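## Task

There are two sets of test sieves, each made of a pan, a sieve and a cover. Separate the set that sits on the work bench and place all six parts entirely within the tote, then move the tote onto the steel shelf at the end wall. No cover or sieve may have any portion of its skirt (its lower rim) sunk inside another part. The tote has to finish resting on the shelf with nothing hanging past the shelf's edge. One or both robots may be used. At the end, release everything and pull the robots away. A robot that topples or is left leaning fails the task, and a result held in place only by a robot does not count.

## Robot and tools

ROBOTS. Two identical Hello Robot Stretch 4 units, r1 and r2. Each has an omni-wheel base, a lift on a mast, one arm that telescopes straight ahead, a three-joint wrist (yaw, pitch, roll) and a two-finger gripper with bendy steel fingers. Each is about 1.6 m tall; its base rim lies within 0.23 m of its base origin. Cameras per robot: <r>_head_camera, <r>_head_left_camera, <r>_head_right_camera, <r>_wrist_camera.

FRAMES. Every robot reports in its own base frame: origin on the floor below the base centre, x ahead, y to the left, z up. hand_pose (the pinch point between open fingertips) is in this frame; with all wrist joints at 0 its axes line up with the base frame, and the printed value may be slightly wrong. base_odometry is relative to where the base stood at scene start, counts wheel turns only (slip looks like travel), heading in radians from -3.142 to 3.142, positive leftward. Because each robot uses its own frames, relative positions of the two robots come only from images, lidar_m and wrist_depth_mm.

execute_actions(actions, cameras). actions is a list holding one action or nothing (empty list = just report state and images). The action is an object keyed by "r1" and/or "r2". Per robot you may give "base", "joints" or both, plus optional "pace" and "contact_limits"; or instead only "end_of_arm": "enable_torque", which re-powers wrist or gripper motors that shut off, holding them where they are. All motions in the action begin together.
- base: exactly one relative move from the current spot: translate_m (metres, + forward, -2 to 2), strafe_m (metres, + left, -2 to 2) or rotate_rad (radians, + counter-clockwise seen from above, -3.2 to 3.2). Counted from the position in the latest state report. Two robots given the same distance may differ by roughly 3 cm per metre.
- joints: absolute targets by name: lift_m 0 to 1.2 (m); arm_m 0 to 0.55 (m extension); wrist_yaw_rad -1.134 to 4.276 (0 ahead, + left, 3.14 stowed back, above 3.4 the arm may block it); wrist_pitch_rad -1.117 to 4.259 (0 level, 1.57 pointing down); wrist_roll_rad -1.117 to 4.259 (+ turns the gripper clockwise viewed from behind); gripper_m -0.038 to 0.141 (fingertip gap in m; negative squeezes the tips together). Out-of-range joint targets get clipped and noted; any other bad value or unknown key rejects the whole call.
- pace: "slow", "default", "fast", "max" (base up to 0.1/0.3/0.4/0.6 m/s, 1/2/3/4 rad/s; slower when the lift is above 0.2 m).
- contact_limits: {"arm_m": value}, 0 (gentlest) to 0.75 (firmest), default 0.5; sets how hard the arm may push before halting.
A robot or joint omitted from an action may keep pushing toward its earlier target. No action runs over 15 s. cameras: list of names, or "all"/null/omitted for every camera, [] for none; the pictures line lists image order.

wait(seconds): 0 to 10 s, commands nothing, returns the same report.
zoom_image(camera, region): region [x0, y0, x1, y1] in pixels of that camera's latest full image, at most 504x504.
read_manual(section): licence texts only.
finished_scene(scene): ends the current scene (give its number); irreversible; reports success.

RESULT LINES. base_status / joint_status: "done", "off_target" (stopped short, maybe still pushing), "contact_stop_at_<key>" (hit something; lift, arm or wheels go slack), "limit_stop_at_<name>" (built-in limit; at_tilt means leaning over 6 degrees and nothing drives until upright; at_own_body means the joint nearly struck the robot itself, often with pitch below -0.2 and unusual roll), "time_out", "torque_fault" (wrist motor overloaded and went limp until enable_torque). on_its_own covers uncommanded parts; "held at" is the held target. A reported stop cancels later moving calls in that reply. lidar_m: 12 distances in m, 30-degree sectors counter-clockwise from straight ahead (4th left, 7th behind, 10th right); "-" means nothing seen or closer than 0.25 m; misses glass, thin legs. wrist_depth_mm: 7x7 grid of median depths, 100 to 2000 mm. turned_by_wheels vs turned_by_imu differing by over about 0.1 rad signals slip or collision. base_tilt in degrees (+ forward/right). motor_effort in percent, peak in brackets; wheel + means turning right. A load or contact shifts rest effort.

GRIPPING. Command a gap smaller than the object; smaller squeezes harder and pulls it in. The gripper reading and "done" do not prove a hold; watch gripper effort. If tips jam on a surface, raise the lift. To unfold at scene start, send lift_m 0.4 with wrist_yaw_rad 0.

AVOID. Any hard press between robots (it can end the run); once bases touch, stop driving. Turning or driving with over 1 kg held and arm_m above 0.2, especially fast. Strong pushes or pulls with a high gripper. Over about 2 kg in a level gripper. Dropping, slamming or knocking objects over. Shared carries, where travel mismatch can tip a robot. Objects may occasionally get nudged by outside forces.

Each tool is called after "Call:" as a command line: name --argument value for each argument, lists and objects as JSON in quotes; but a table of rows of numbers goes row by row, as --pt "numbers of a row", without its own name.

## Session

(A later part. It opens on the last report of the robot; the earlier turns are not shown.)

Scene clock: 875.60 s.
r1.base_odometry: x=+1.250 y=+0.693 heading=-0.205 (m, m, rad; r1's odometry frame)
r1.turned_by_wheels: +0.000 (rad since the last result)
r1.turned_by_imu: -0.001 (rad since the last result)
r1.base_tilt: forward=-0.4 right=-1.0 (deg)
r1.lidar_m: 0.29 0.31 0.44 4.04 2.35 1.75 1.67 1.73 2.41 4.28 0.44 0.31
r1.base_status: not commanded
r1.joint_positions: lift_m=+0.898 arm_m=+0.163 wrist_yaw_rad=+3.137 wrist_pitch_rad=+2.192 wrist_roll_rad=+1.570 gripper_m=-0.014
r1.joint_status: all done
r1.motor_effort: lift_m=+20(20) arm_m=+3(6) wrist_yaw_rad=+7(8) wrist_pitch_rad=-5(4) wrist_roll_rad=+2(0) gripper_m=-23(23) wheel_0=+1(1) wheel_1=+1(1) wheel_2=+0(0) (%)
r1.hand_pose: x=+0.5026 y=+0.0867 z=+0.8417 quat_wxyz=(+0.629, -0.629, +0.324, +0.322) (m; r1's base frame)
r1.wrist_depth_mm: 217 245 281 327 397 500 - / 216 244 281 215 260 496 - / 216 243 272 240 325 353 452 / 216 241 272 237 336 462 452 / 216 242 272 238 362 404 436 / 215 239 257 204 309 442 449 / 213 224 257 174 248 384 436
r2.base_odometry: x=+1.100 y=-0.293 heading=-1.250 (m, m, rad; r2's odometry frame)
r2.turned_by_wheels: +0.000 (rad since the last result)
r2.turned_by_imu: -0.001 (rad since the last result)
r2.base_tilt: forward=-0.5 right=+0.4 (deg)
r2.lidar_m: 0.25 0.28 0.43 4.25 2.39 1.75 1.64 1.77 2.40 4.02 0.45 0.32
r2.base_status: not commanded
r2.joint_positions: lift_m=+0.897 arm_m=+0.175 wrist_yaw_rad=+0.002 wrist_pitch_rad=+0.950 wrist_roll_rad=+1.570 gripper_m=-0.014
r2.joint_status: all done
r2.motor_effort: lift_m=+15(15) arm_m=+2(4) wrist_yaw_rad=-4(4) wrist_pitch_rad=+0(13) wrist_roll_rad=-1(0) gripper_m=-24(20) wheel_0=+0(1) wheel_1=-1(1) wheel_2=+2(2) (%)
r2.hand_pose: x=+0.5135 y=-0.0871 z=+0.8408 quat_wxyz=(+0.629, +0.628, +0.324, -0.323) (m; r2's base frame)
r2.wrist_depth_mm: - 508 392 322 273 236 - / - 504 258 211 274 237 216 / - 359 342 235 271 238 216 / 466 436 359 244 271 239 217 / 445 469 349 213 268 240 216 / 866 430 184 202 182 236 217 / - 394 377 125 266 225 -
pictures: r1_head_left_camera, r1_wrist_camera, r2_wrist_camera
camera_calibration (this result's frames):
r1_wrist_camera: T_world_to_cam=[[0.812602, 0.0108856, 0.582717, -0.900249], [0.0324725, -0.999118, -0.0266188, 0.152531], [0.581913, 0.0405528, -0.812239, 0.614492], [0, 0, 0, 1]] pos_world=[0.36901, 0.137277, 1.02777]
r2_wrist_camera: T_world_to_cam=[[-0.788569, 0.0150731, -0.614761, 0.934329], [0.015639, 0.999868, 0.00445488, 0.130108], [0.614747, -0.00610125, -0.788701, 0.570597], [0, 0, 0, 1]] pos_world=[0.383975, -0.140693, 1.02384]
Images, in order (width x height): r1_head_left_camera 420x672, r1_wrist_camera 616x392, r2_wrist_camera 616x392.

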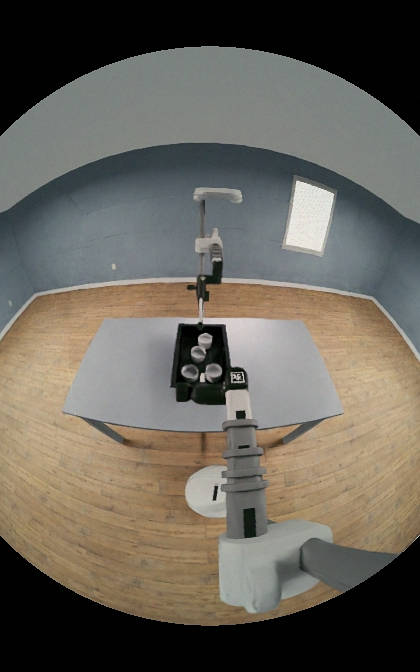

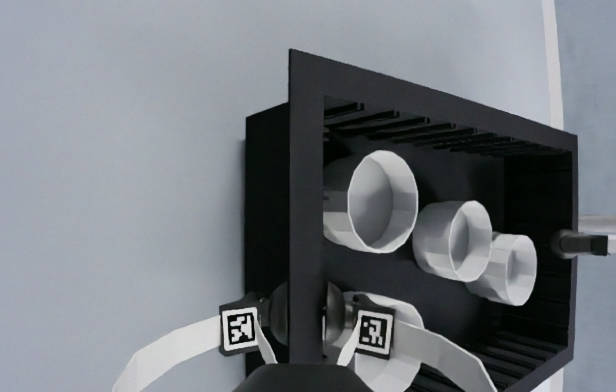

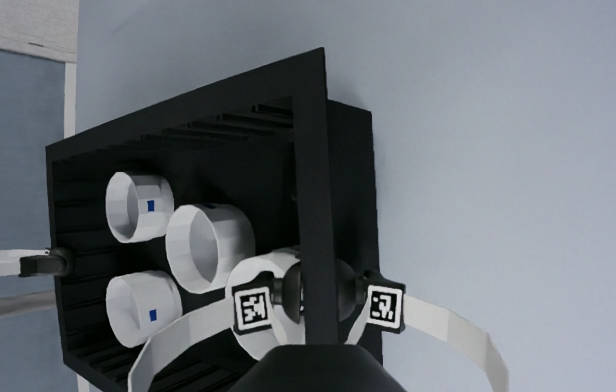

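Call:
execute_actions --actions '[{"r1": {"joints": {"lift_m": 0.935, "arm_m": 0.167}, "pace": "slow"}, "r2": {"joints": {"lift_m": 0.934, "arm_m": 0.178}, "pace": "slow"}}]' --cameras '["r2_wrist_camera", "r1_wrist_camera", "r1_head_left_camera", "r2_head_right_camera"]'

Scene clock: 887.73 s.
r1.base_odometry: x=+1.250 y=+0.693 heading=-0.205 (m, m, rad; r1's odometry frame)
r1.turned_by_wheels: +0.000 (rad since the last result)
r1.turned_by_imu: -0.001 (rad since the last result)
r1.base_tilt: forward=-0.4 right=-1.0 (deg)
r1.lidar_m: 0.29 0.32 0.45 4.00 2.41 1.75 1.66 1.75 2.40 4.27 0.44 0.33
r1.base_status: not commanded
r1.joint_positions: lift_m=+0.935 arm_m=+0.166 wrist_yaw_rad=+3.138 wrist_pitch_rad=+2.190 wrist_roll_rad=+1.570 gripper_m=-0.014
r1.joint_status: all done
r1.motor_effort: lift_m=+25(29) arm_m=+5(5) wrist_yaw_rad=+6(6) wrist_pitch_rad=+4(5) wrist_roll_rad=+0(1) gripper_m=-23(23) wheel_0=+1(1) wheel_1=+1(1) wheel_2=+0(0) (%)
r1.hand_pose: x=+0.5048 y=+0.0868 z=+0.8778 quat_wxyz=(+0.629, -0.628, +0.325, +0.323) (m; r1's base frame)
r1.wrist_depth_mm: 247 276 320 370 445 564 - / 247 277 319 216 262 559 - / 247 276 304 236 317 351 449 / 248 274 303 249 330 466 452 / 246 272 303 247 359 402 439 / 243 272 214 204 334 449 449 / 243 203 270 177 247 382 430
r2.base_odometry: x=+1.100 y=-0.293 heading=-1.250 (m, m, rad; r2's odometry frame)
r2.turned_by_wheels: +0.000 (rad since the last result)
r2.turned_by_imu: -0.001 (rad since the last result)
r2.base_tilt: forward=-0.5 right=+0.3 (deg)
r2.lidar_m: 0.26 0.32 0.42 4.28 2.38 1.72 1.65 1.71 2.39 4.03 0.41 0.31
r2.base_status: not commanded
r2.joint_positions: lift_m=+0.933 arm_m=+0.177 wrist_yaw_rad=+0.002 wrist_pitch_rad=+0.953 wrist_roll_rad=+1.570 gripper_m=-0.014
r2.joint_status: all done
r2.motor_effort: lift_m=+23(27) arm_m=+3(4) wrist_yaw_rad=-3(4) wrist_pitch_rad=-8(9) wrist_roll_rad=+0(0) gripper_m=-22(20) wheel_0=+0(0) wheel_1=-1(1) wheel_2=+2(2) (%)
r2.hand_pose: x=+0.5157 y=-0.0871 z=+0.8766 quat_wxyz=(+0.629, +0.628, +0.325, -0.324) (m; r2's base frame)
r2.wrist_depth_mm: - 569 442 366 310 268 - / - 569 258 212 314 271 244 / - 355 342 243 300 272 246 / 466 436 362 241 303 273 247 / 445 455 347 208 303 273 248 / 459 430 185 203 182 267 247 / - 392 377 130 301 257 -
pictures: r1_head_left_camera, r1_wrist_camera, r2_head_right_camera, r2_wrist_camera
camera_calibration (this result's frames):
r1_wrist_camera: T_world_to_cam=[[0.814099, 0.0111424, 0.58062, -0.922018], [0.0327266, -0.999107, -0.0267133, 0.153431], [0.579804, 0.0407489, -0.813736, 0.644911], [0, 0, 0, 1]] pos_world=[0.37167, 0.137288, 1.06423]
r2_wrist_camera: T_world_to_cam=[[-0.790245, 0.0153748, -0.612598, 0.95705], [0.0160373, 0.999862, 0.00440629, 0.129817], [0.612581, -0.00634238, -0.790382, 0.600105], [0, 0, 0, 1]] pos_world=[0.386609, -0.140708, 1.06003]
Images, in order (width x height): r1_head_left_camera 420x672, r1_wrist_camera 616x392, r2_head_right_camera 420x672, r2_wrist_camera 616x392.

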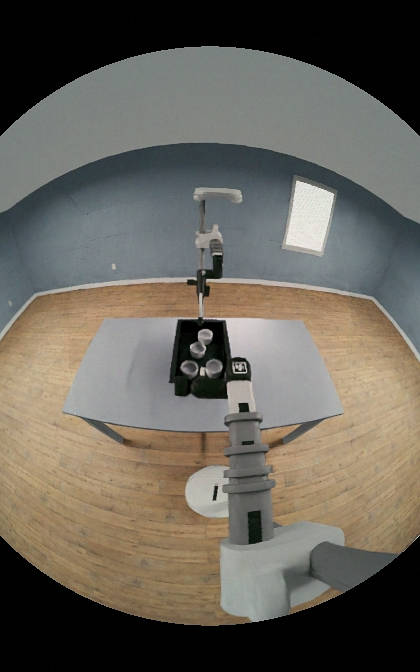

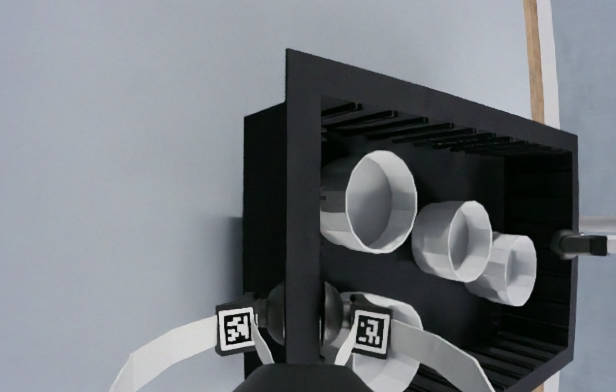

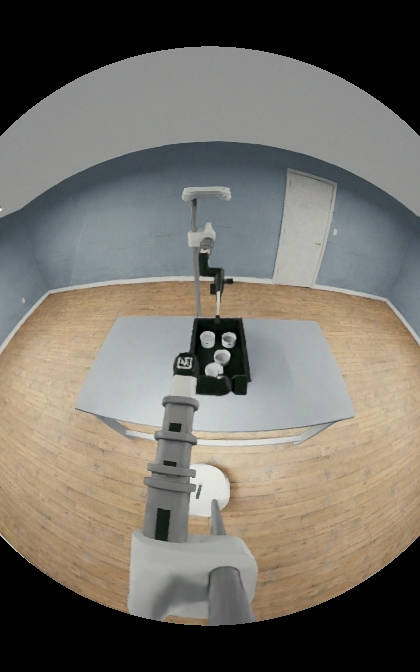

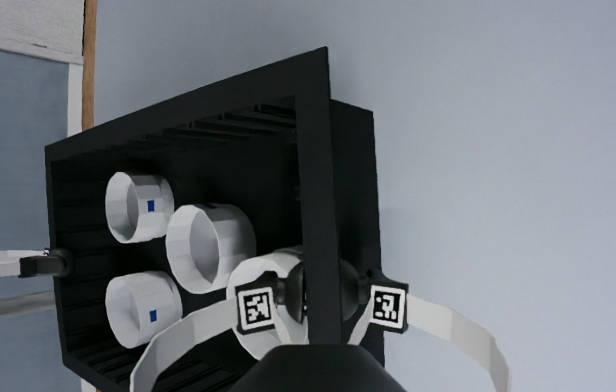

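Call:
execute_actions --actions '[{"r1": {"base": {"strafe_m": 0.6}, "joints": {"arm_m": 0.17}, "pace": "default"}, "r2": {"base": {"strafe_m": -0.6}, "joints": {"arm_m": 0.18}, "pace": "default"}}]' --cameras '["r2_wrist_camera", "r1_wrist_camera", "r1_head_camera"]'

Scene clock: 897.47 s.
r1.base_odometry: x=+1.372 y=+1.280 heading=-0.205 (m, m, rad; r1's odometry frame)
r1.turned_by_wheels: +0.000 (rad since the last result)
r1.turned_by_imu: +0.000 (rad since the last result)
r1.base_tilt: forward=-0.4 right=-1.1 (deg)
r1.lidar_m: 0.28 0.29 3.53 3.43 2.39 1.72 1.64 1.76 2.38 1.26 0.44 0.33
r1.base_status: done
r1.joint_positions: lift_m=+0.935 arm_m=+0.169 wrist_yaw_rad=+3.139 wrist_pitch_rad=+2.187 wrist_roll_rad=+1.570 gripper_m=-0.014
r1.joint_status: all done
r1.motor_effort: lift_m=+26(26) arm_m=+5(7) wrist_yaw_rad=+3(6) wrist_pitch_rad=+10(11) wrist_roll_rad=+0(0) gripper_m=-23(23) wheel_0=-1(11) wheel_1=+2(9) wheel_2=+0(1) (%)
r1.hand_pose: x=+0.5071 y=+0.0869 z=+0.8775 quat_wxyz=(+0.628, -0.628, +0.325, +0.324) (m; r1's base frame)
r1.wrist_depth_mm: 854 976 1098 1308 1537 - - / 248 282 1042 215 260 1921 - / 246 277 303 247 315 347 449 / 246 274 301 246 334 469 449 / 244 273 300 246 362 402 439 / 243 271 262 205 332 445 449 / 241 256 268 177 246 389 430
r2.base_odometry: x=+0.531 y=-0.482 heading=-1.250 (m, m, rad; r2's odometry frame)
r2.turned_by_wheels: +0.000 (rad since the last result)
r2.turned_by_imu: -0.002 (rad since the last result)
r2.base_tilt: forward=-0.4 right=+0.4 (deg)
r2.lidar_m: 0.28 0.31 0.42 1.20 2.40 1.71 1.65 1.74 2.40 3.43 3.52 0.31
r2.base_status: done
r2.joint_positions: lift_m=+0.934 arm_m=+0.179 wrist_yaw_rad=+0.001 wrist_pitch_rad=+0.955 wrist_roll_rad=+1.570 gripper_m=-0.014
r2.joint_status: all done
r2.motor_effort: lift_m=+23(24) arm_m=+4(4) wrist_yaw_rad=+0(3) wrist_pitch_rad=-14(17) wrist_roll_rad=+0(1) gripper_m=-20(20) wheel_0=-2(6) wheel_1=-1(7) wheel_2=+1(4) (%)
r2.hand_pose: x=+0.5169 y=-0.0873 z=+0.8763 quat_wxyz=(+0.628, +0.628, +0.325, -0.325) (m; r2's base frame)
r2.wrist_depth_mm: - - 1618 1336 1138 976 878 / - - 259 212 1078 276 244 / - 353 343 242 300 272 246 / 462 433 362 240 301 273 247 / 442 469 347 209 303 273 247 / 459 427 184 203 182 267 247 / - 392 375 153 301 255 -
pictures: r1_head_camera, r1_wrist_camera, r2_wrist_camera
camera_calibration (this result's frames):
r1_wrist_camera: T_world_to_cam=[[0.815408, 0.0119775, 0.578763, -0.92278], [0.0336951, -0.999073, -0.0267966, 0.153099], [0.577906, 0.0413517, -0.815055, 0.645328], [0, 0, 0, 1]] pos_world=[0.374344, 0.137324, 1.06415]
r2_wrist_camera: T_world_to_cam=[[-0.791742, 0.0162245, -0.61064, 0.956964], [0.0171242, 0.999844, 0.00436265, 0.129454], [0.610616, -0.00700265, -0.791896, 0.601352], [0, 0, 0, 1]] pos_world=[0.388257, -0.140749, 1.06]
Images, in order (width x height): r1_head_camera 420x560, r1_wrist_camera 616x392, r2_wrist_camera 616x392.

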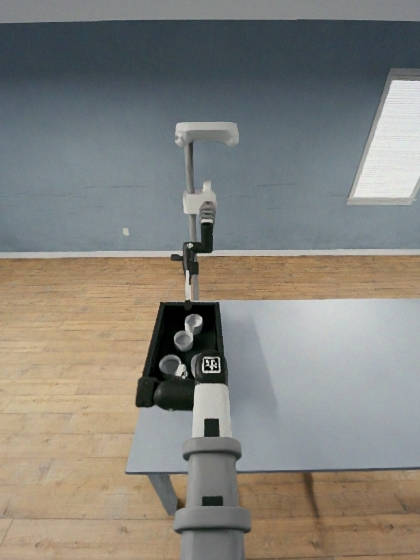

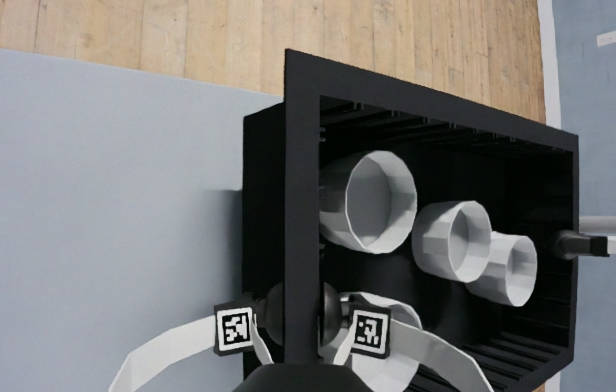

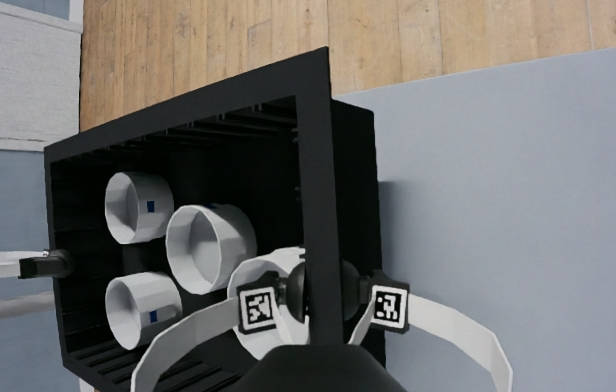

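Call:
execute_actions --actions '[{"r1": {"base": {"strafe_m": 1.2}, "joints": {"lift_m": 0.96}, "pace": "default"}, "r2": {"base": {"strafe_m": -1.2}, "joints": {"lift_m": 0.959}, "pace": "default"}}]' --cameras '["r2_wrist_camera", "r1_wrist_camera", "r1_head_camera", "r1_head_left_camera"]'

Scene clock: 908.50 s.
r1.base_odometry: x=+1.616 y=+2.455 heading=-0.205 (m, m, rad; r1's odometry frame)
r1.turned_by_wheels: +0.000 (rad since the last result)
r1.turned_by_imu: -0.001 (rad since the last result)
r1.base_tilt: forward=-0.4 right=-1.0 (deg)
r1.lidar_m: 0.48 0.50 2.28 2.22 2.38 1.74 1.62 1.71 2.42 1.23 0.98 1.36
r1.base_status: done
r1.joint_positions: lift_m=+0.960 arm_m=+0.169 wrist_yaw_rad=+3.138 wrist_pitch_rad=+2.189 wrist_roll_rad=+1.570 gripper_m=-0.014
r1.joint_status: all done
r1.motor_effort: lift_m=+26(29) arm_m=+4(5) wrist_yaw_rad=+3(4) wrist_pitch_rad=+3(10) wrist_roll_rad=+0(0) gripper_m=-23(24) wheel_0=+0(13) wheel_1=-1(9) wheel_2=+0(0) (%)
r1.hand_pose: x=+0.5077 y=+0.0869 z=+0.9028 quat_wxyz=(+0.629, -0.628, +0.325, +0.323) (m; r1's base frame)
r1.wrist_depth_mm: 891 1008 1118 1308 1618 - - / 891 991 1160 213 260 - - / 891 991 1098 236 315 349 442 / 904 1008 1042 236 332 469 455 / 891 976 1098 235 359 404 439 / 866 991 213 204 330 445 452 / 878 904 271 177 247 384 436
r2.base_odometry: x=-0.608 y=-0.860 heading=-1.250 (m, m, rad; r2's odometry frame)
r2.turned_by_wheels: +0.000 (rad since the last result)
r2.turned_by_imu: -0.002 (rad since the last result)
r2.base_tilt: forward=-0.4 right=+0.4 (deg)
r2.lidar_m: 0.45 1.36 1.01 1.24 2.36 1.73 1.64 1.71 2.34 2.21 2.24 0.52
r2.base_status: done
r2.joint_positions: lift_m=+0.959 arm_m=+0.179 wrist_yaw_rad=+0.001 wrist_pitch_rad=+0.953 wrist_roll_rad=+1.570 gripper_m=-0.014
r2.joint_status: all done
r2.motor_effort: lift_m=+23(26) arm_m=+3(4) wrist_yaw_rad=-1(2) wrist_pitch_rad=-9(16) wrist_roll_rad=+0(0) gripper_m=-21(20) wheel_0=-3(8) wheel_1=+0(6) wheel_2=+2(5) (%)
r2.hand_pose: x=+0.5176 y=-0.0873 z=+0.9016 quat_wxyz=(+0.629, +0.628, +0.325, -0.324) (m; r2's base frame)
r2.wrist_depth_mm: - - 1661 1366 1138 991 891 / - - 258 211 1160 1008 904 / - 353 340 234 1118 1008 891 / 459 433 359 242 1138 1025 904 / 449 469 347 209 1138 1008 917 / 455 427 185 202 183 991 904 / - 392 379 129 1138 976 904
pictures: r1_head_camera, r1_head_left_camera, r1_wrist_camera, r2_wrist_camera
camera_calibration (this result's frames):
r1_wrist_camera: T_world_to_cam=[[0.814276, 0.01169, 0.58036, -0.938769], [0.0333939, -0.999085, -0.0267293, 0.153791], [0.579517, 0.0411455, -0.813921, 0.663804], [0, 0, 0, 1]] pos_world=[0.374596, 0.137312, 1.08922]
r2_wrist_camera: T_world_to_cam=[[-0.790444, 0.0158908, -0.612329, 0.973781], [0.0166918, 0.999851, 0.00440034, 0.129452], [0.612307, -0.00674268, -0.790591, 0.619017], [0, 0, 0, 1]] pos_world=[0.388529, -0.140733, 1.08509]
Images, in order (width x height): r1_head_camera 420x560, r1_head_left_camera 420x672, r1_wrist_camera 616x392, r2_wrist_camera 616x392.

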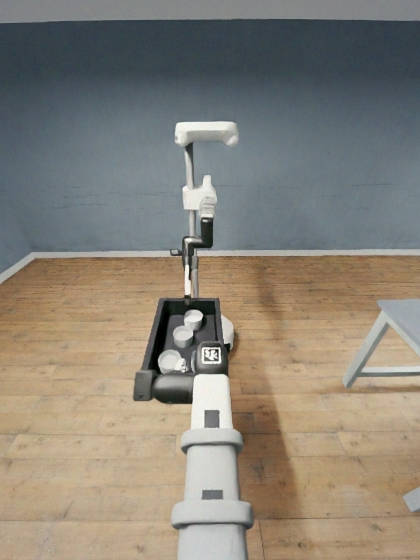

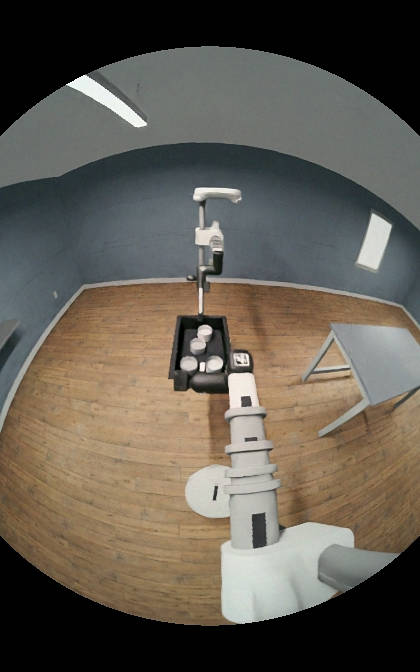

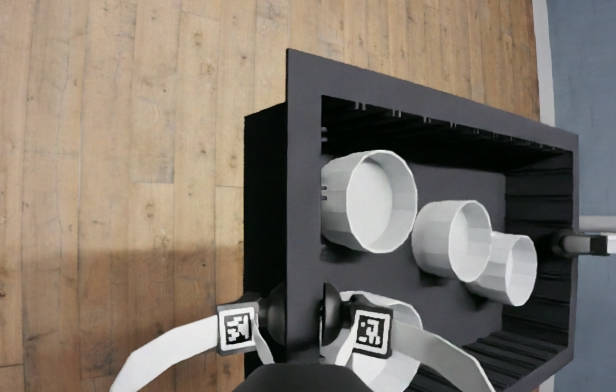

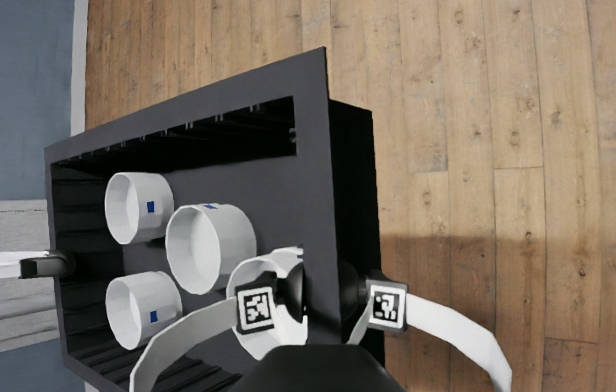

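Call:
execute_actions --actions '[{"r1": {"base": {"strafe_m": 1.4}, "joints": {"arm_m": 0.175}, "pace": "default"}, "r2": {"base": {"strafe_m": -1.4}, "joints": {"arm_m": 0.184}, "pace": "default"}}]' --cameras '["r2_wrist_camera", "r1_wrist_camera", "r1_head_camera", "r1_head_left_camera", "r2_head_right_camera"]'

Scene clock: 920.40 s.
r1.base_odometry: x=+1.901 y=+3.826 heading=-0.205 (m, m, rad; r1's odometry frame)
r1.turned_by_wheels: +0.000 (rad since the last result)
r1.turned_by_imu: +0.000 (rad since the last result)
r1.base_tilt: forward=-0.4 right=-1.0 (deg)
r1.lidar_m: 0.48 0.50 0.81 0.86 1.30 1.72 1.66 1.77 2.38 2.38 2.47 3.15
r1.base_status: done
r1.joint_positions: lift_m=+0.960 arm_m=+0.174 wrist_yaw_rad=+3.139 wrist_pitch_rad=+2.189 wrist_roll_rad=+1.570 gripper_m=-0.014
r1.joint_status: all done
r1.motor_effort: lift_m=+25(26) arm_m=+5(5) wrist_yaw_rad=+2(4) wrist_pitch_rad=+6(16) wrist_roll_rad=+0(1) gripper_m=-22(24) wheel_0=-1(10) wheel_1=+0(12) wheel_2=+0(3) (%)
r1.hand_pose: x=+0.5125 y=+0.0869 z=+0.9027 quat_wxyz=(+0.629, -0.628, +0.325, +0.324) (m; r1's base frame)
r1.wrist_depth_mm: 904 1025 1138 1308 1618 - - / 878 1008 1160 216 259 - - / 878 991 1098 248 319 351 436 / 878 976 1098 247 332 466 455 / 866 991 1060 247 359 399 439 / 878 1008 260 205 332 442 449 / 878 917 270 177 246 379 436
r2.base_odometry: x=-1.937 y=-1.301 heading=-1.250 (m, m, rad; r2's odometry frame)
r2.turned_by_wheels: +0.000 (rad since the last result)
r2.turned_by_imu: -0.003 (rad since the last result)
r2.base_tilt: forward=-0.4 right=+0.4 (deg)
r2.lidar_m: 0.45 3.19 2.45 2.40 2.38 1.71 1.64 1.70 1.27 1.06 0.78 0.53
r2.base_status: done
r2.joint_positions: lift_m=+0.959 arm_m=+0.183 wrist_yaw_rad=+0.001 wrist_pitch_rad=+0.954 wrist_roll_rad=+1.570 gripper_m=-0.014
r2.joint_status: all done
r2.motor_effort: lift_m=+22(23) arm_m=+3(8) wrist_yaw_rad=-1(2) wrist_pitch_rad=-11(23) wrist_roll_rad=-1(0) gripper_m=-22(22) wheel_0=-2(8) wheel_1=+0(5) wheel_2=+2(4) (%)
r2.hand_pose: x=+0.5213 y=-0.0873 z=+0.9015 quat_wxyz=(+0.629, +0.628, +0.325, -0.324) (m; r2's base frame)
r2.wrist_depth_mm: - - 1661 1366 1160 1008 891 / - - 258 211 1160 1008 904 / - 347 340 234 1118 1008 904 / 466 436 362 242 1138 1025 917 / 445 469 347 210 1138 1025 904 / 459 427 185 203 184 1008 904 / - 389 379 130 1118 960 904
pictures: r1_head_camera, r1_head_left_camera, r1_wrist_camera, r2_head_right_camera, r2_wrist_camera
camera_calibration (this result's frames):
r1_wrist_camera: T_world_to_cam=[[0.81473, 0.0119167, 0.579719, -0.942234], [0.0336526, -0.999075, -0.026758, 0.153569], [0.578864, 0.0413096, -0.814377, 0.661681], [0, 0, 0, 1]] pos_world=[0.379475, 0.137322, 1.0892]
r2_wrist_camera: T_world_to_cam=[[-0.790998, 0.0161181, -0.611606, 0.976295], [0.0169838, 0.999846, 0.00438425, 0.1293], [0.611583, -0.00691949, -0.79115, 0.617502], [0, 0, 0, 1]] pos_world=[0.392398, -0.140744, 1.08508]
Images, in order (width x height): r1_head_camera 420x560, r1_head_left_camera 420x672, r1_wrist_camera 616x392, r2_head_right_camera 420x672, r2_wrist_camera 616x392.

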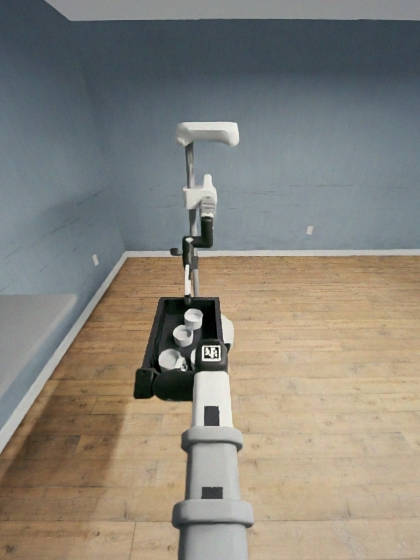

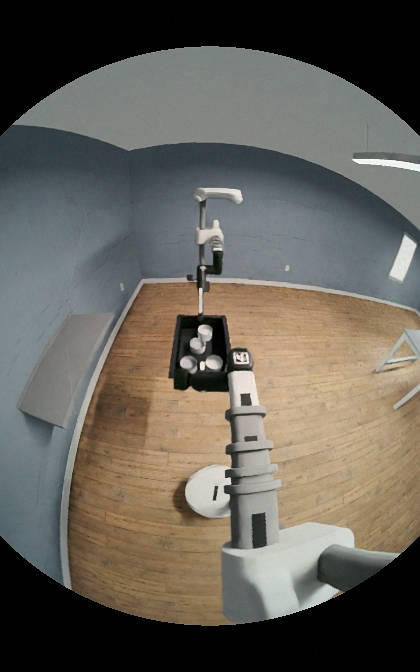

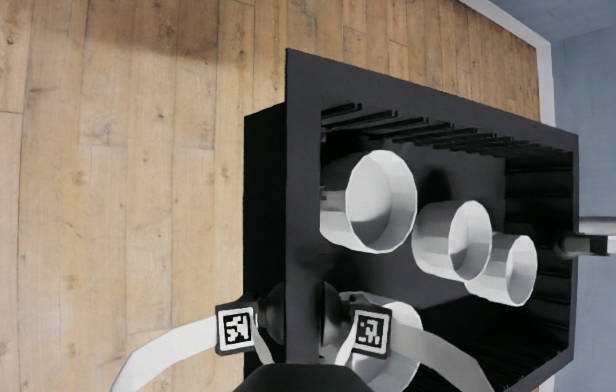

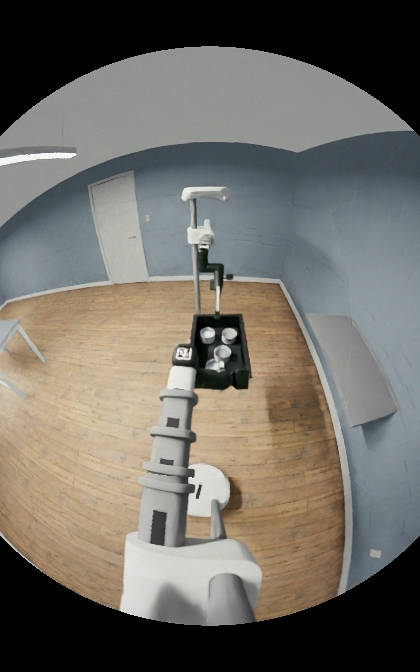

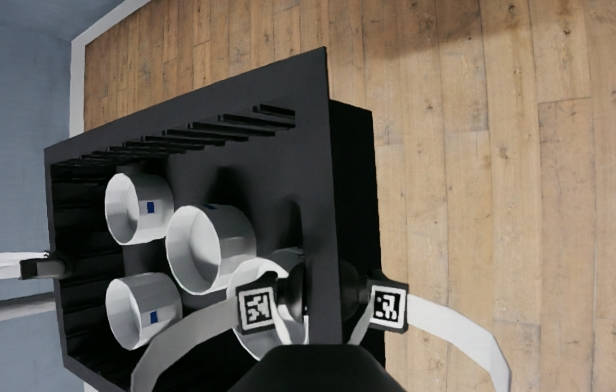

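Call:
zoom_image --camera "r1_head_left_camera" --region '[0, 290, 160, 450]'

Call:
zoom_image --camera "r2_head_right_camera" --region '[260, 290, 420, 450]'

Region (0, 290, 160, 450) of r1_head_left_camera's 420x672 image, scaled by 3.150, with more detail than that image has.

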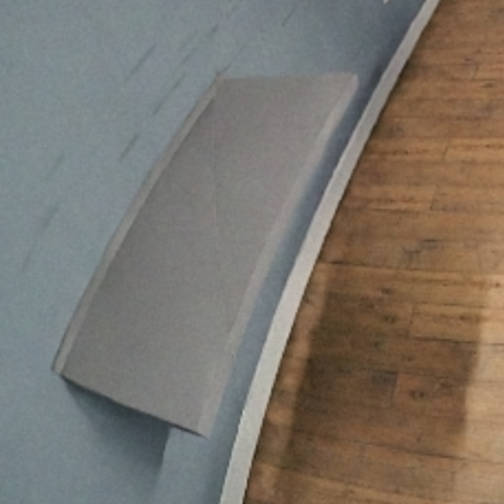

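Region (260, 290, 420, 450) of r2_head_right_camera's 420x672 image, scaled by 3.150, with more detail than that image has.

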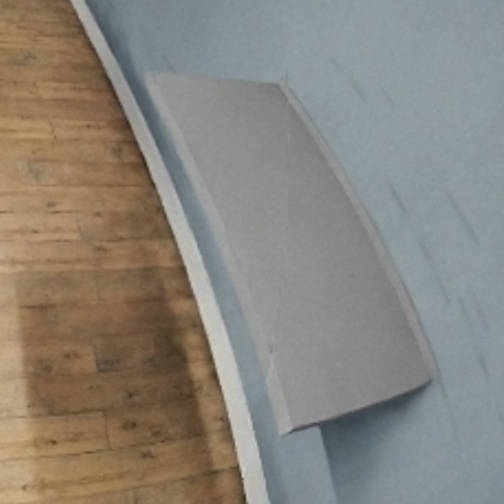

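Call:
execute_actions --actions '[{"r1": {"base": {"strafe_m": 0.6}, "joints": {"lift_m": 1.02}, "pace": "default"}, "r2": {"base": {"strafe_m": -0.6}, "joints": {"lift_m": 1.019}, "pace": "default"}}]' --cameras '["r2_wrist_camera", "r1_wrist_camera", "r1_head_camera", "r1_head_left_camera", "r2_head_right_camera"]'

Scene clock: 984.83 s.
r1.base_odometry: x=+2.023 y=+4.413 heading=-0.205 (m, m, rad; r1's odometry frame)
r1.turned_by_wheels: +0.000 (rad since the last result)
r1.turned_by_imu: -0.001 (rad since the last result)
r1.base_tilt: forward=-0.4 right=-1.0 (deg)
r1.lidar_m: 0.50 0.27 0.31 0.62 0.68 0.94 1.66 1.75 2.43 2.98 3.07 3.17
r1.base_status: done
r1.joint_positions: lift_m=+1.020 arm_m=+0.174 wrist_yaw_rad=+3.138 wrist_pitch_rad=+2.190 wrist_roll_rad=+1.570 gripper_m=-0.014
r1.joint_status: all done
r1.motor_effort: lift_m=+26(29) arm_m=+4(4) wrist_yaw_rad=+4(4) wrist_pitch_rad=+2(7) wrist_roll_rad=+1(0) gripper_m=-24(22) wheel_0=-1(9) wheel_1=-1(10) wheel_2=+0(0) (%)
r1.hand_pose: x=+0.5130 y=+0.0868 z=+0.9630 quat_wxyz=(+0.629, -0.628, +0.325, +0.323) (m; r1's base frame)
r1.wrist_depth_mm: 317 355 410 480 569 715 1078 / 319 355 404 215 259 707 1430 / 329 368 404 237 315 347 439 / 946 1025 1138 237 332 462 452 / 931 1060 1160 236 359 402 442 / 917 1042 213 204 334 442 449 / 917 976 271 175 248 382 427
r2.base_odometry: x=-2.506 y=-1.490 heading=-1.250 (m, m, rad; r2's odometry frame)
r2.turned_by_wheels: +0.000 (rad since the last result)
r2.turned_by_imu: -0.002 (rad since the last result)
r2.base_tilt: forward=-0.5 right=+0.3 (deg)
r2.lidar_m: 0.45 3.19 3.08 2.98 2.36 1.67 1.62 0.94 0.65 0.61 0.38 0.33
r2.base_status: done
r2.joint_positions: lift_m=+1.019 arm_m=+0.184 wrist_yaw_rad=+0.001 wrist_pitch_rad=+0.952 wrist_roll_rad=+1.570 gripper_m=-0.014
r2.joint_status: all done
r2.motor_effort: lift_m=+23(23) arm_m=+3(3) wrist_yaw_rad=-3(3) wrist_pitch_rad=-6(13) wrist_roll_rad=-2(1) gripper_m=-19(23) wheel_0=-3(8) wheel_1=+1(10) wheel_2=+3(3) (%)
r2.hand_pose: x=+0.5218 y=-0.0872 z=+0.9618 quat_wxyz=(+0.629, +0.628, +0.325, -0.324) (m; r2's base frame)
r2.wrist_depth_mm: 1098 741 574 473 402 345 312 / 1537 741 259 211 404 349 315 / - 347 340 235 397 364 634 / 466 433 359 243 1182 1060 960 / 445 469 347 209 1182 1078 960 / 459 427 185 202 185 1060 960 / - 389 379 128 1182 1025 960
pictures: r1_head_camera, r1_head_left_camera, r1_wrist_camera, r2_head_right_camera, r2_wrist_camera
camera_calibration (this result's frames):
r1_wrist_camera: T_world_to_cam=[[0.813784, 0.0114689, 0.581055, -0.978369], [0.033144, -0.999094, -0.026699, 0.155277], [0.580222, 0.0409857, -0.813426, 0.708894], [0, 0, 0, 1]] pos_world=[0.379719, 0.137302, 1.14926]
r2_wrist_camera: T_world_to_cam=[[-0.789915, 0.0156265, -0.613017, 1.01436], [0.0163528, 0.999857, 0.00441581, 0.129222], [0.612998, -0.00653642, -0.790058, 0.663099], [0, 0, 0, 1]] pos_world=[0.392664, -0.14072, 1.14513]
Images, in order (width x height): r1_head_camera 420x560, r1_head_left_camera 420x672, r1_wrist_camera 616x392, r2_head_right_camera 420x672, r2_wrist_camera 616x392.

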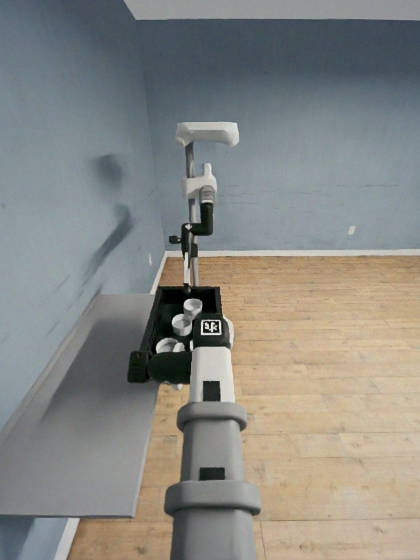

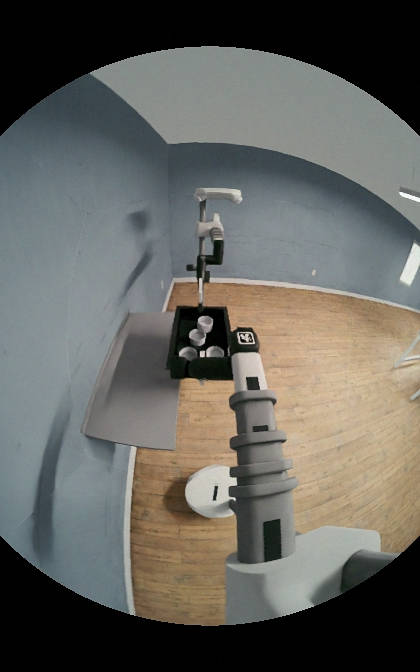

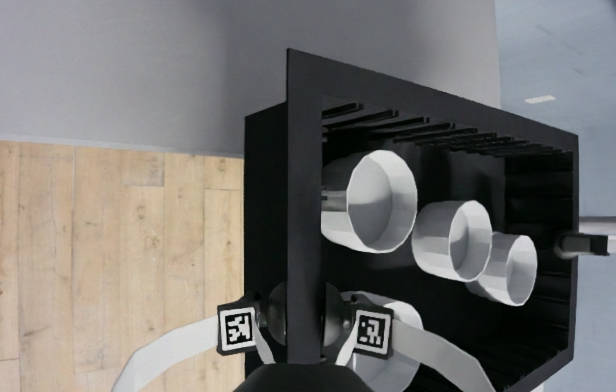

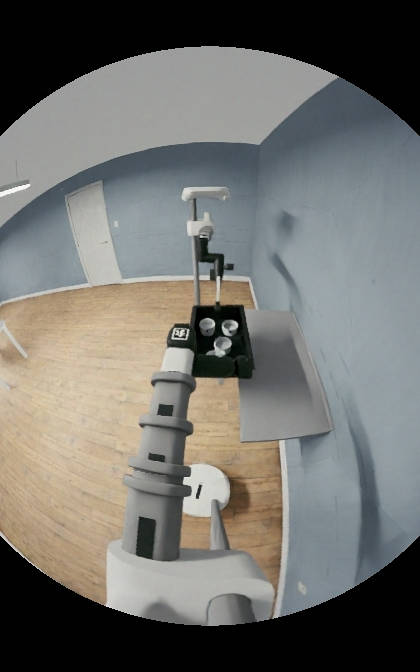

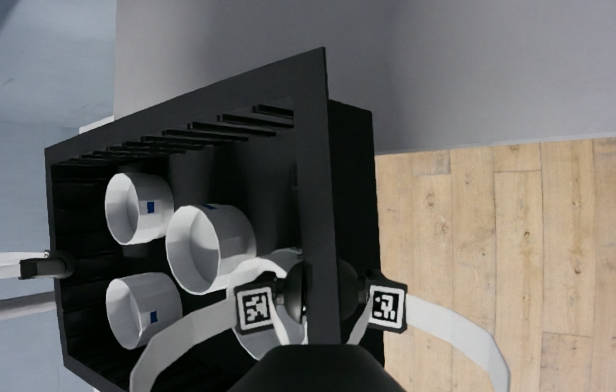

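Call:
execute_actions --actions '[{"r1": {"base": {"strafe_m": 0.31}, "joints": {"lift_m": 0.925, "arm_m": 0.178}, "pace": "default"}, "r2": {"base": {"strafe_m": -0.305}, "joints": {"lift_m": 0.924, "arm_m": 0.187}, "pace": "default"}}]' --cameras '["r2_wrist_camera", "r1_wrist_camera", "r1_head_left_camera", "r2_head_right_camera"]'

Scene clock: 1000.90 s.
r1.base_odometry: x=+2.086 y=+4.717 heading=-0.205 (m, m, rad; r1's odometry frame)
r1.turned_by_wheels: +0.000 (rad since the last result)
r1.turned_by_imu: -0.001 (rad since the last result)
r1.base_tilt: forward=-0.4 right=-1.0 (deg)
r1.lidar_m: 0.25 0.25 0.29 0.32 0.33 0.49 1.39 1.78 2.42 3.27 3.42 0.26
r1.base_status: done
r1.joint_positions: lift_m=+0.925 arm_m=+0.177 wrist_yaw_rad=+3.139 wrist_pitch_rad=+2.188 wrist_roll_rad=+1.570 gripper_m=-0.014
r1.joint_status: all done
r1.motor_effort: lift_m=+20(24) arm_m=+5(8) wrist_yaw_rad=+4(4) wrist_pitch_rad=+9(10) wrist_roll_rad=+0(0) gripper_m=-22(23) wheel_0=-2(10) wheel_1=+0(10) wheel_2=+0(1) (%)
r1.hand_pose: x=+0.5153 y=+0.0869 z=+0.8680 quat_wxyz=(+0.628, -0.628, +0.325, +0.324) (m; r1's base frame)
r1.wrist_depth_mm: 239 267 306 359 404 433 433 / 239 266 307 214 259 521 585 / 238 267 296 236 325 345 449 / 239 266 293 248 334 466 452 / 237 266 291 247 362 402 439 / 236 264 260 204 330 442 442 / 235 247 267 177 246 397 433
r2.base_odometry: x=-2.796 y=-1.587 heading=-1.250 (m, m, rad; r2's odometry frame)
r2.turned_by_wheels: +0.000 (rad since the last result)
r2.turned_by_imu: -0.001 (rad since the last result)
r2.base_tilt: forward=-0.4 right=+0.3 (deg)
r2.lidar_m: 0.25 0.25 3.45 3.28 2.37 1.69 1.41 0.48 0.33 0.28 0.32 0.26
r2.base_status: done
r2.joint_positions: lift_m=+0.924 arm_m=+0.186 wrist_yaw_rad=+0.001 wrist_pitch_rad=+0.954 wrist_roll_rad=+1.570 gripper_m=-0.014
r2.joint_status: all done
r2.motor_effort: lift_m=+17(24) arm_m=+4(4) wrist_yaw_rad=-1(3) wrist_pitch_rad=-14(17) wrist_roll_rad=-2(2) gripper_m=-22(23) wheel_0=-1(7) wheel_1=-1(8) wheel_2=+2(1) (%)
r2.hand_pose: x=+0.5241 y=-0.0873 z=+0.8669 quat_wxyz=(+0.628, +0.628, +0.325, -0.324) (m; r2's base frame)
r2.wrist_depth_mm: 424 430 407 351 301 259 - / 591 525 259 212 301 263 236 / 809 355 343 241 291 263 238 / 462 433 362 240 293 263 239 / 449 466 347 209 291 264 239 / 455 427 185 203 182 259 239 / - 397 377 131 293 248 -
pictures: r1_head_left_camera, r1_wrist_camera, r2_head_right_camera, r2_wrist_camera
camera_calibration (this result's frames):
r1_wrist_camera: T_world_to_cam=[[0.81512, 0.0118695, 0.57917, -0.92412], [0.0335945, -0.999076, -0.0268056, 0.152617], [0.578317, 0.0413067, -0.814766, 0.632418], [0, 0, 0, 1]] pos_world=[0.382404, 0.137321, 1.05459]
r2_wrist_camera: T_world_to_cam=[[-0.791405, 0.0161274, -0.61108, 0.957106], [0.0169989, 0.999846, 0.00437248, 0.129409], [0.611056, -0.00692729, -0.791557, 0.589031], [0, 0, 0, 1]] pos_world=[0.395327, -0.140744, 1.05055]
Images, in order (width x height): r1_head_left_camera 420x672, r1_wrist_camera 616x392, r2_head_right_camera 420x672, r2_wrist_camera 616x392.

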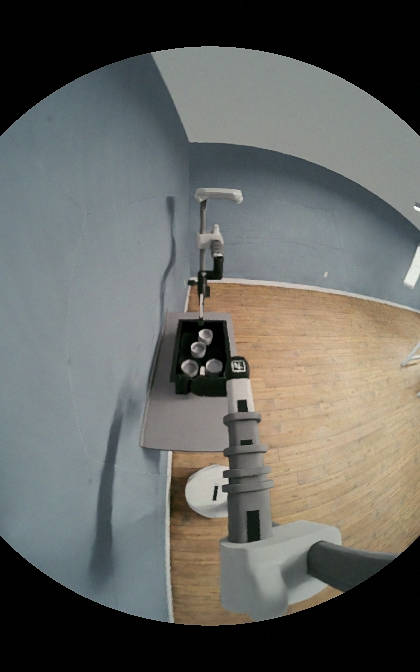

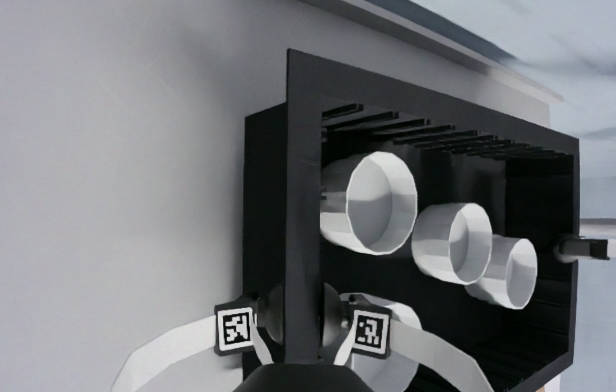

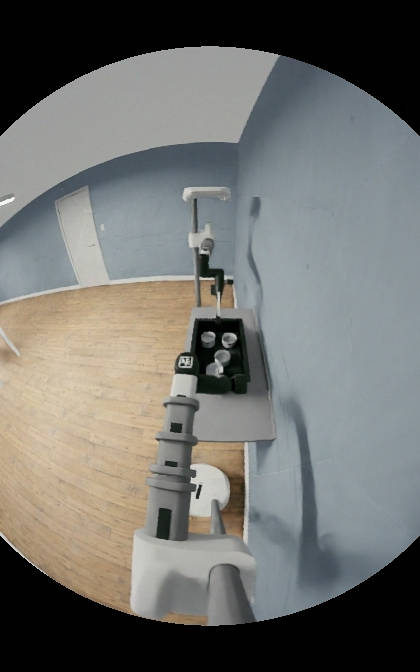

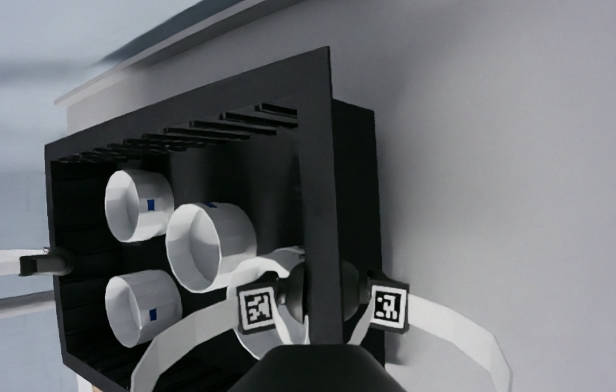

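Call:
execute_actions --actions '[{"r1": {"joints": {"lift_m": 0.899}, "pace": "slow"}, "r2": {"joints": {"lift_m": 0.898}, "pace": "slow"}}]' --cameras '[]'

Call:
execute_actions --actions '[{"r1": {"joints": {"gripper_m": 0.08}, "pace": "default"}, "r2": {"joints": {"gripper_m": 0.08}, "pace": "default"}}]' --cameras '["r2_wrist_camera", "r1_wrist_camera"]'

Scene clock: 1008.00 s.
r1.base_odometry: x=+2.086 y=+4.717 heading=-0.205 (m, m, rad; r1's odometry frame)
r1.turned_by_wheels: +0.000 (rad since the last result)
r1.turned_by_imu: -0.001 (rad since the last result)
r1.base_tilt: forward=-0.4 right=-1.0 (deg)
r1.lidar_m: 0.25 0.25 0.28 0.31 0.33 0.47 1.42 1.75 2.46 3.27 3.43 0.26
r1.base_status: not commanded
r1.joint_positions: lift_m=+0.899 arm_m=+0.177 wrist_yaw_rad=+3.139 wrist_pitch_rad=+2.188 wrist_roll_rad=+1.570 gripper_m=-0.014
r1.joint_status: all done
r1.motor_effort: lift_m=+21(17) arm_m=+5(5) wrist_yaw_rad=+3(2) wrist_pitch_rad=+8(9) wrist_roll_rad=+0(0) gripper_m=-23(22) wheel_0=-2(2) wheel_1=+0(0) wheel_2=+0(0) (%)
r1.hand_pose: x=+0.5153 y=+0.0869 z=+0.8420 quat_wxyz=(+0.628, -0.628, +0.325, +0.324) (m; r1's base frame)
r1.wrist_depth_mm: 217 243 281 327 384 424 433 / 217 244 281 216 259 488 574 / 217 244 273 237 327 345 449 / 216 243 273 248 336 462 452 / 216 240 273 248 359 402 436 / 214 239 259 204 330 442 445 / 213 224 255 177 248 399 433
r2.base_odometry: x=-2.796 y=-1.587 heading=-1.250 (m, m, rad; r2's odometry frame)
r2.turned_by_wheels: +0.000 (rad since the last result)
r2.turned_by_imu: -0.001 (rad since the last result)
r2.base_tilt: forward=-0.5 right=+0.4 (deg)
r2.lidar_m: 0.25 0.26 3.41 3.28 2.33 1.69 1.38 0.48 0.32 0.31 0.33 0.26
r2.base_status: not commanded
r2.joint_positions: lift_m=+0.898 arm_m=+0.186 wrist_yaw_rad=+0.001 wrist_pitch_rad=+0.954 wrist_roll_rad=+1.570 gripper_m=-0.014
r2.joint_status: all done
r2.motor_effort: lift_m=+16(14) arm_m=+4(4) wrist_yaw_rad=-1(1) wrist_pitch_rad=-14(13) wrist_roll_rad=-1(0) gripper_m=-22(21) wheel_0=-1(1) wheel_1=-1(1) wheel_2=+2(2) (%)
r2.hand_pose: x=+0.5241 y=-0.0873 z=+0.8410 quat_wxyz=(+0.628, +0.628, +0.325, -0.324) (m; r2's base frame)
r2.wrist_depth_mm: 427 424 379 320 273 236 - / 585 492 259 211 274 237 216 / 683 355 343 241 270 239 216 / 462 436 364 240 267 240 217 / 445 469 347 209 266 240 216 / 455 427 185 203 182 235 217 / - 397 377 153 266 225 -
pictures: none
No camera images: the call's "cameras" was empty. Leave "cameras" out to get every camera's image.

Scene clock: 1009.70 s.
r1.base_odometry: x=+2.086 y=+4.717 heading=-0.205 (m, m, rad; r1's odometry frame)
r1.turned_by_wheels: +0.000 (rad since the last result)
r1.turned_by_imu: +0.000 (rad since the last result)
r1.base_tilt: forward=-0.4 right=-0.9 (deg)
r1.lidar_m: 0.25 0.25 0.30 0.31 0.32 0.46 1.42 1.76 2.39 3.29 3.42 0.25
r1.base_status: not commanded
r1.joint_positions: lift_m=+0.899 arm_m=+0.177 wrist_yaw_rad=+3.140 wrist_pitch_rad=+2.188 wrist_roll_rad=+1.570 gripper_m=+0.080
r1.joint_status: all done
r1.motor_effort: lift_m=+20(20) arm_m=+5(5) wrist_yaw_rad=-1(3) wrist_pitch_rad=+7(20) wrist_roll_rad=+1(1) gripper_m=-3(23) wheel_0=-2(2) wheel_1=+0(0) wheel_2=+0(0) (%)
r1.hand_pose: x=+0.5152 y=+0.0872 z=+0.8421 quat_wxyz=(+0.628, -0.628, +0.325, +0.324) (m; r1's base frame)
r1.wrist_depth_mm: 219 245 282 327 382 421 433 / 219 244 281 229 362 492 574 / 219 244 274 247 329 370 615 / 219 242 272 246 345 473 452 / 216 241 272 245 362 413 445 / 215 240 219 244 218 449 449 / 215 229 266 146 319 402 430
r2.base_odometry: x=-2.796 y=-1.587 heading=-1.250 (m, m, rad; r2's odometry frame)
r2.turned_by_wheels: +0.000 (rad since the last result)
r2.turned_by_imu: +0.000 (rad since the last result)
r2.base_tilt: forward=-0.4 right=+0.3 (deg)
r2.lidar_m: 0.25 0.26 3.42 3.28 2.36 1.71 1.39 0.48 0.33 0.30 0.33 0.25
r2.base_status: not commanded
r2.joint_positions: lift_m=+0.898 arm_m=+0.186 wrist_yaw_rad=-0.001 wrist_pitch_rad=+0.952 wrist_roll_rad=+1.570 gripper_m=+0.080
r2.joint_status: all done
r2.motor_effort: lift_m=+16(15) arm_m=+4(4) wrist_yaw_rad=+2(5) wrist_pitch_rad=-7(22) wrist_roll_rad=-1(1) gripper_m=-3(21) wheel_0=+0(1) wheel_1=-1(1) wheel_2=+0(2) (%)
r2.hand_pose: x=+0.5246 y=-0.0875 z=+0.8414 quat_wxyz=(+0.629, +0.628, +0.324, -0.324) (m; r2's base frame)
r2.wrist_depth_mm: 424 424 382 324 274 237 - / 585 500 362 219 277 240 216 / 691 373 343 243 270 240 217 / 462 449 373 324 267 241 218 / 459 469 362 274 262 241 218 / 891 439 198 211 199 236 218 / - 402 387 120 267 231 -
pictures: r1_wrist_camera, r2_wrist_camera
camera_calibration (this result's frames):
r1_wrist_camera: T_world_to_cam=[[0.814817, 0.0133392, 0.579565, -0.909398], [0.0354084, -0.999014, -0.0267879, 0.15127], [0.578636, 0.0423487, -0.814486, 0.610842], [0, 0, 0, 1]] pos_world=[0.382181, 0.137383, 1.02863]
r2_wrist_camera: T_world_to_cam=[[-0.789747, 0.0170922, -0.613194, 0.942951], [0.0182072, 0.999824, 0.00441978, 0.12904], [0.613162, -0.00767403, -0.78992, 0.565998], [0, 0, 0, 1]] pos_world=[0.395295, -0.140791, 1.02473]
Images, in order (width x height): r1_wrist_camera 616x392, r2_wrist_camera 616x392.

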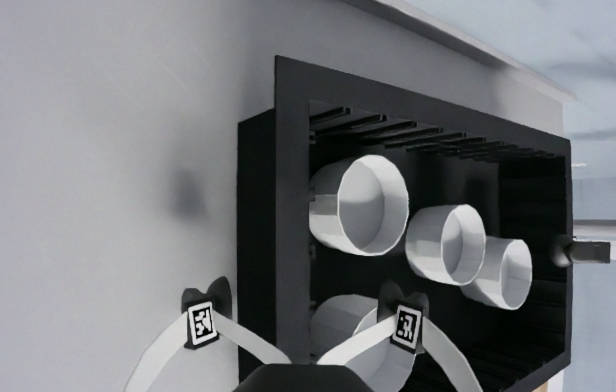

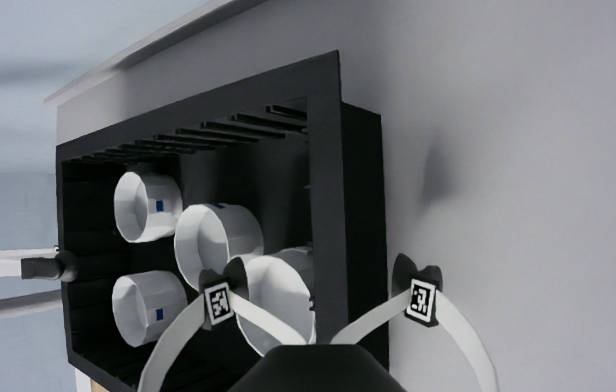

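Call:
execute_actions --actions '[{"r1": {"base": {"translate_m": -0.3}, "joints": {"arm_m": 0.0}, "pace": "fast"}, "r2": {"base": {"translate_m": -0.3}, "joints": {"arm_m": 0.0}, "pace": "fast"}}]' --cameras '["r1_head_camera", "r2_head_camera", "r1_head_right_camera"]'

Scene clock: 1015.77 s.
r1.base_odometry: x=+1.792 y=+4.778 heading=-0.205 (m, m, rad; r1's odometry frame)
r1.turned_by_wheels: +0.000 (rad since the last result)
r1.turned_by_imu: -0.002 (rad since the last result)
r1.base_tilt: forward=-0.4 right=-1.0 (deg)
r1.lidar_m: 0.50 0.49 0.34 0.31 0.35 0.49 1.36 1.45 1.99 3.34 3.41 3.50
r1.base_status: done
r1.joint_positions: lift_m=+0.899 arm_m=+0.002 wrist_yaw_rad=+3.140 wrist_pitch_rad=+2.189 wrist_roll_rad=+1.570 gripper_m=+0.080
r1.joint_status: all done
r1.motor_effort: lift_m=+20(21) arm_m=-5(8) wrist_yaw_rad=+0(2) wrist_pitch_rad=+6(7) wrist_roll_rad=+1(0) gripper_m=-3(2) wheel_0=+0(6) wheel_1=-2(9) wheel_2=+1(15) (%)
r1.hand_pose: x=+0.3397 y=+0.0872 z=+0.8421 quat_wxyz=(+0.628, -0.628, +0.325, +0.324) (m; r1's base frame)
r1.wrist_depth_mm: 436 430 442 439 413 421 427 / 603 615 621 627 430 492 569 / 820 904 1060 1098 421 492 627 / 842 931 1078 1229 421 484 535 / 842 917 1078 1255 421 484 525 / 820 917 220 1205 219 480 525 / 831 878 1042 145 402 477 661
r2.base_odometry: x=-2.890 y=-1.302 heading=-1.250 (m, m, rad; r2's odometry frame)
r2.turned_by_wheels: +0.000 (rad since the last result)
r2.turned_by_imu: -0.001 (rad since the last result)
r2.base_tilt: forward=-0.5 right=+0.3 (deg)
r2.lidar_m: 0.50 3.51 3.40 3.30 1.94 1.37 1.31 0.45 0.34 0.29 0.33 0.47
r2.base_status: done
r2.joint_positions: lift_m=+0.898 arm_m=+0.001 wrist_yaw_rad=+0.000 wrist_pitch_rad=+0.951 wrist_roll_rad=+1.570 gripper_m=+0.080
r2.joint_status: all done
r2.motor_effort: lift_m=+15(16) arm_m=-4(4) wrist_yaw_rad=+2(2) wrist_pitch_rad=-5(6) wrist_roll_rad=-1(1) gripper_m=-1(0) wheel_0=-1(6) wheel_1=+1(7) wheel_2=+0(9) (%)
r2.hand_pose: x=+0.3391 y=-0.0874 z=+0.8415 quat_wxyz=(+0.629, +0.628, +0.324, -0.324) (m; r2's base frame)
r2.wrist_depth_mm: 433 430 439 466 469 466 477 / 591 508 559 683 707 699 691 / 661 508 976 1229 1098 976 854 / 544 512 1464 1308 1118 946 866 / 539 517 449 1308 1118 960 866 / 539 521 198 1281 199 946 866 / - 530 452 120 1098 917 854
pictures: r1_head_camera, r1_head_right_camera, r2_head_camera
Images, in order (width x height): r1_head_camera 420x560, r1_head_right_camera 420x672, r2_head_camera 420x560.

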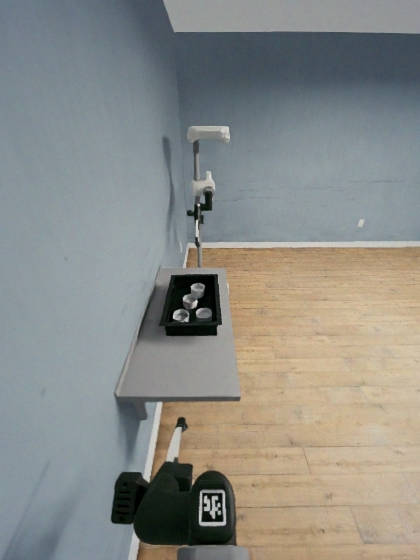

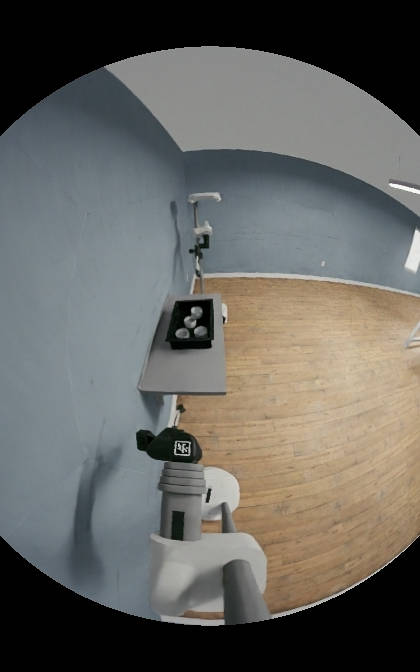

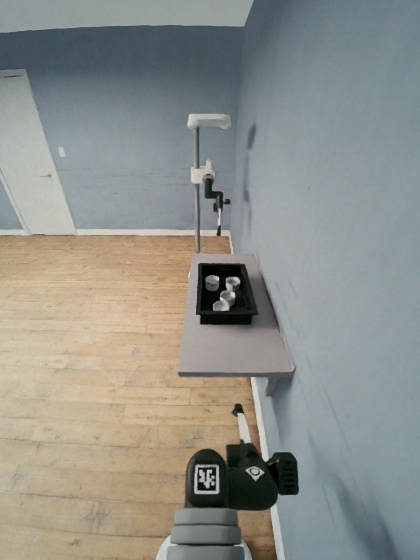

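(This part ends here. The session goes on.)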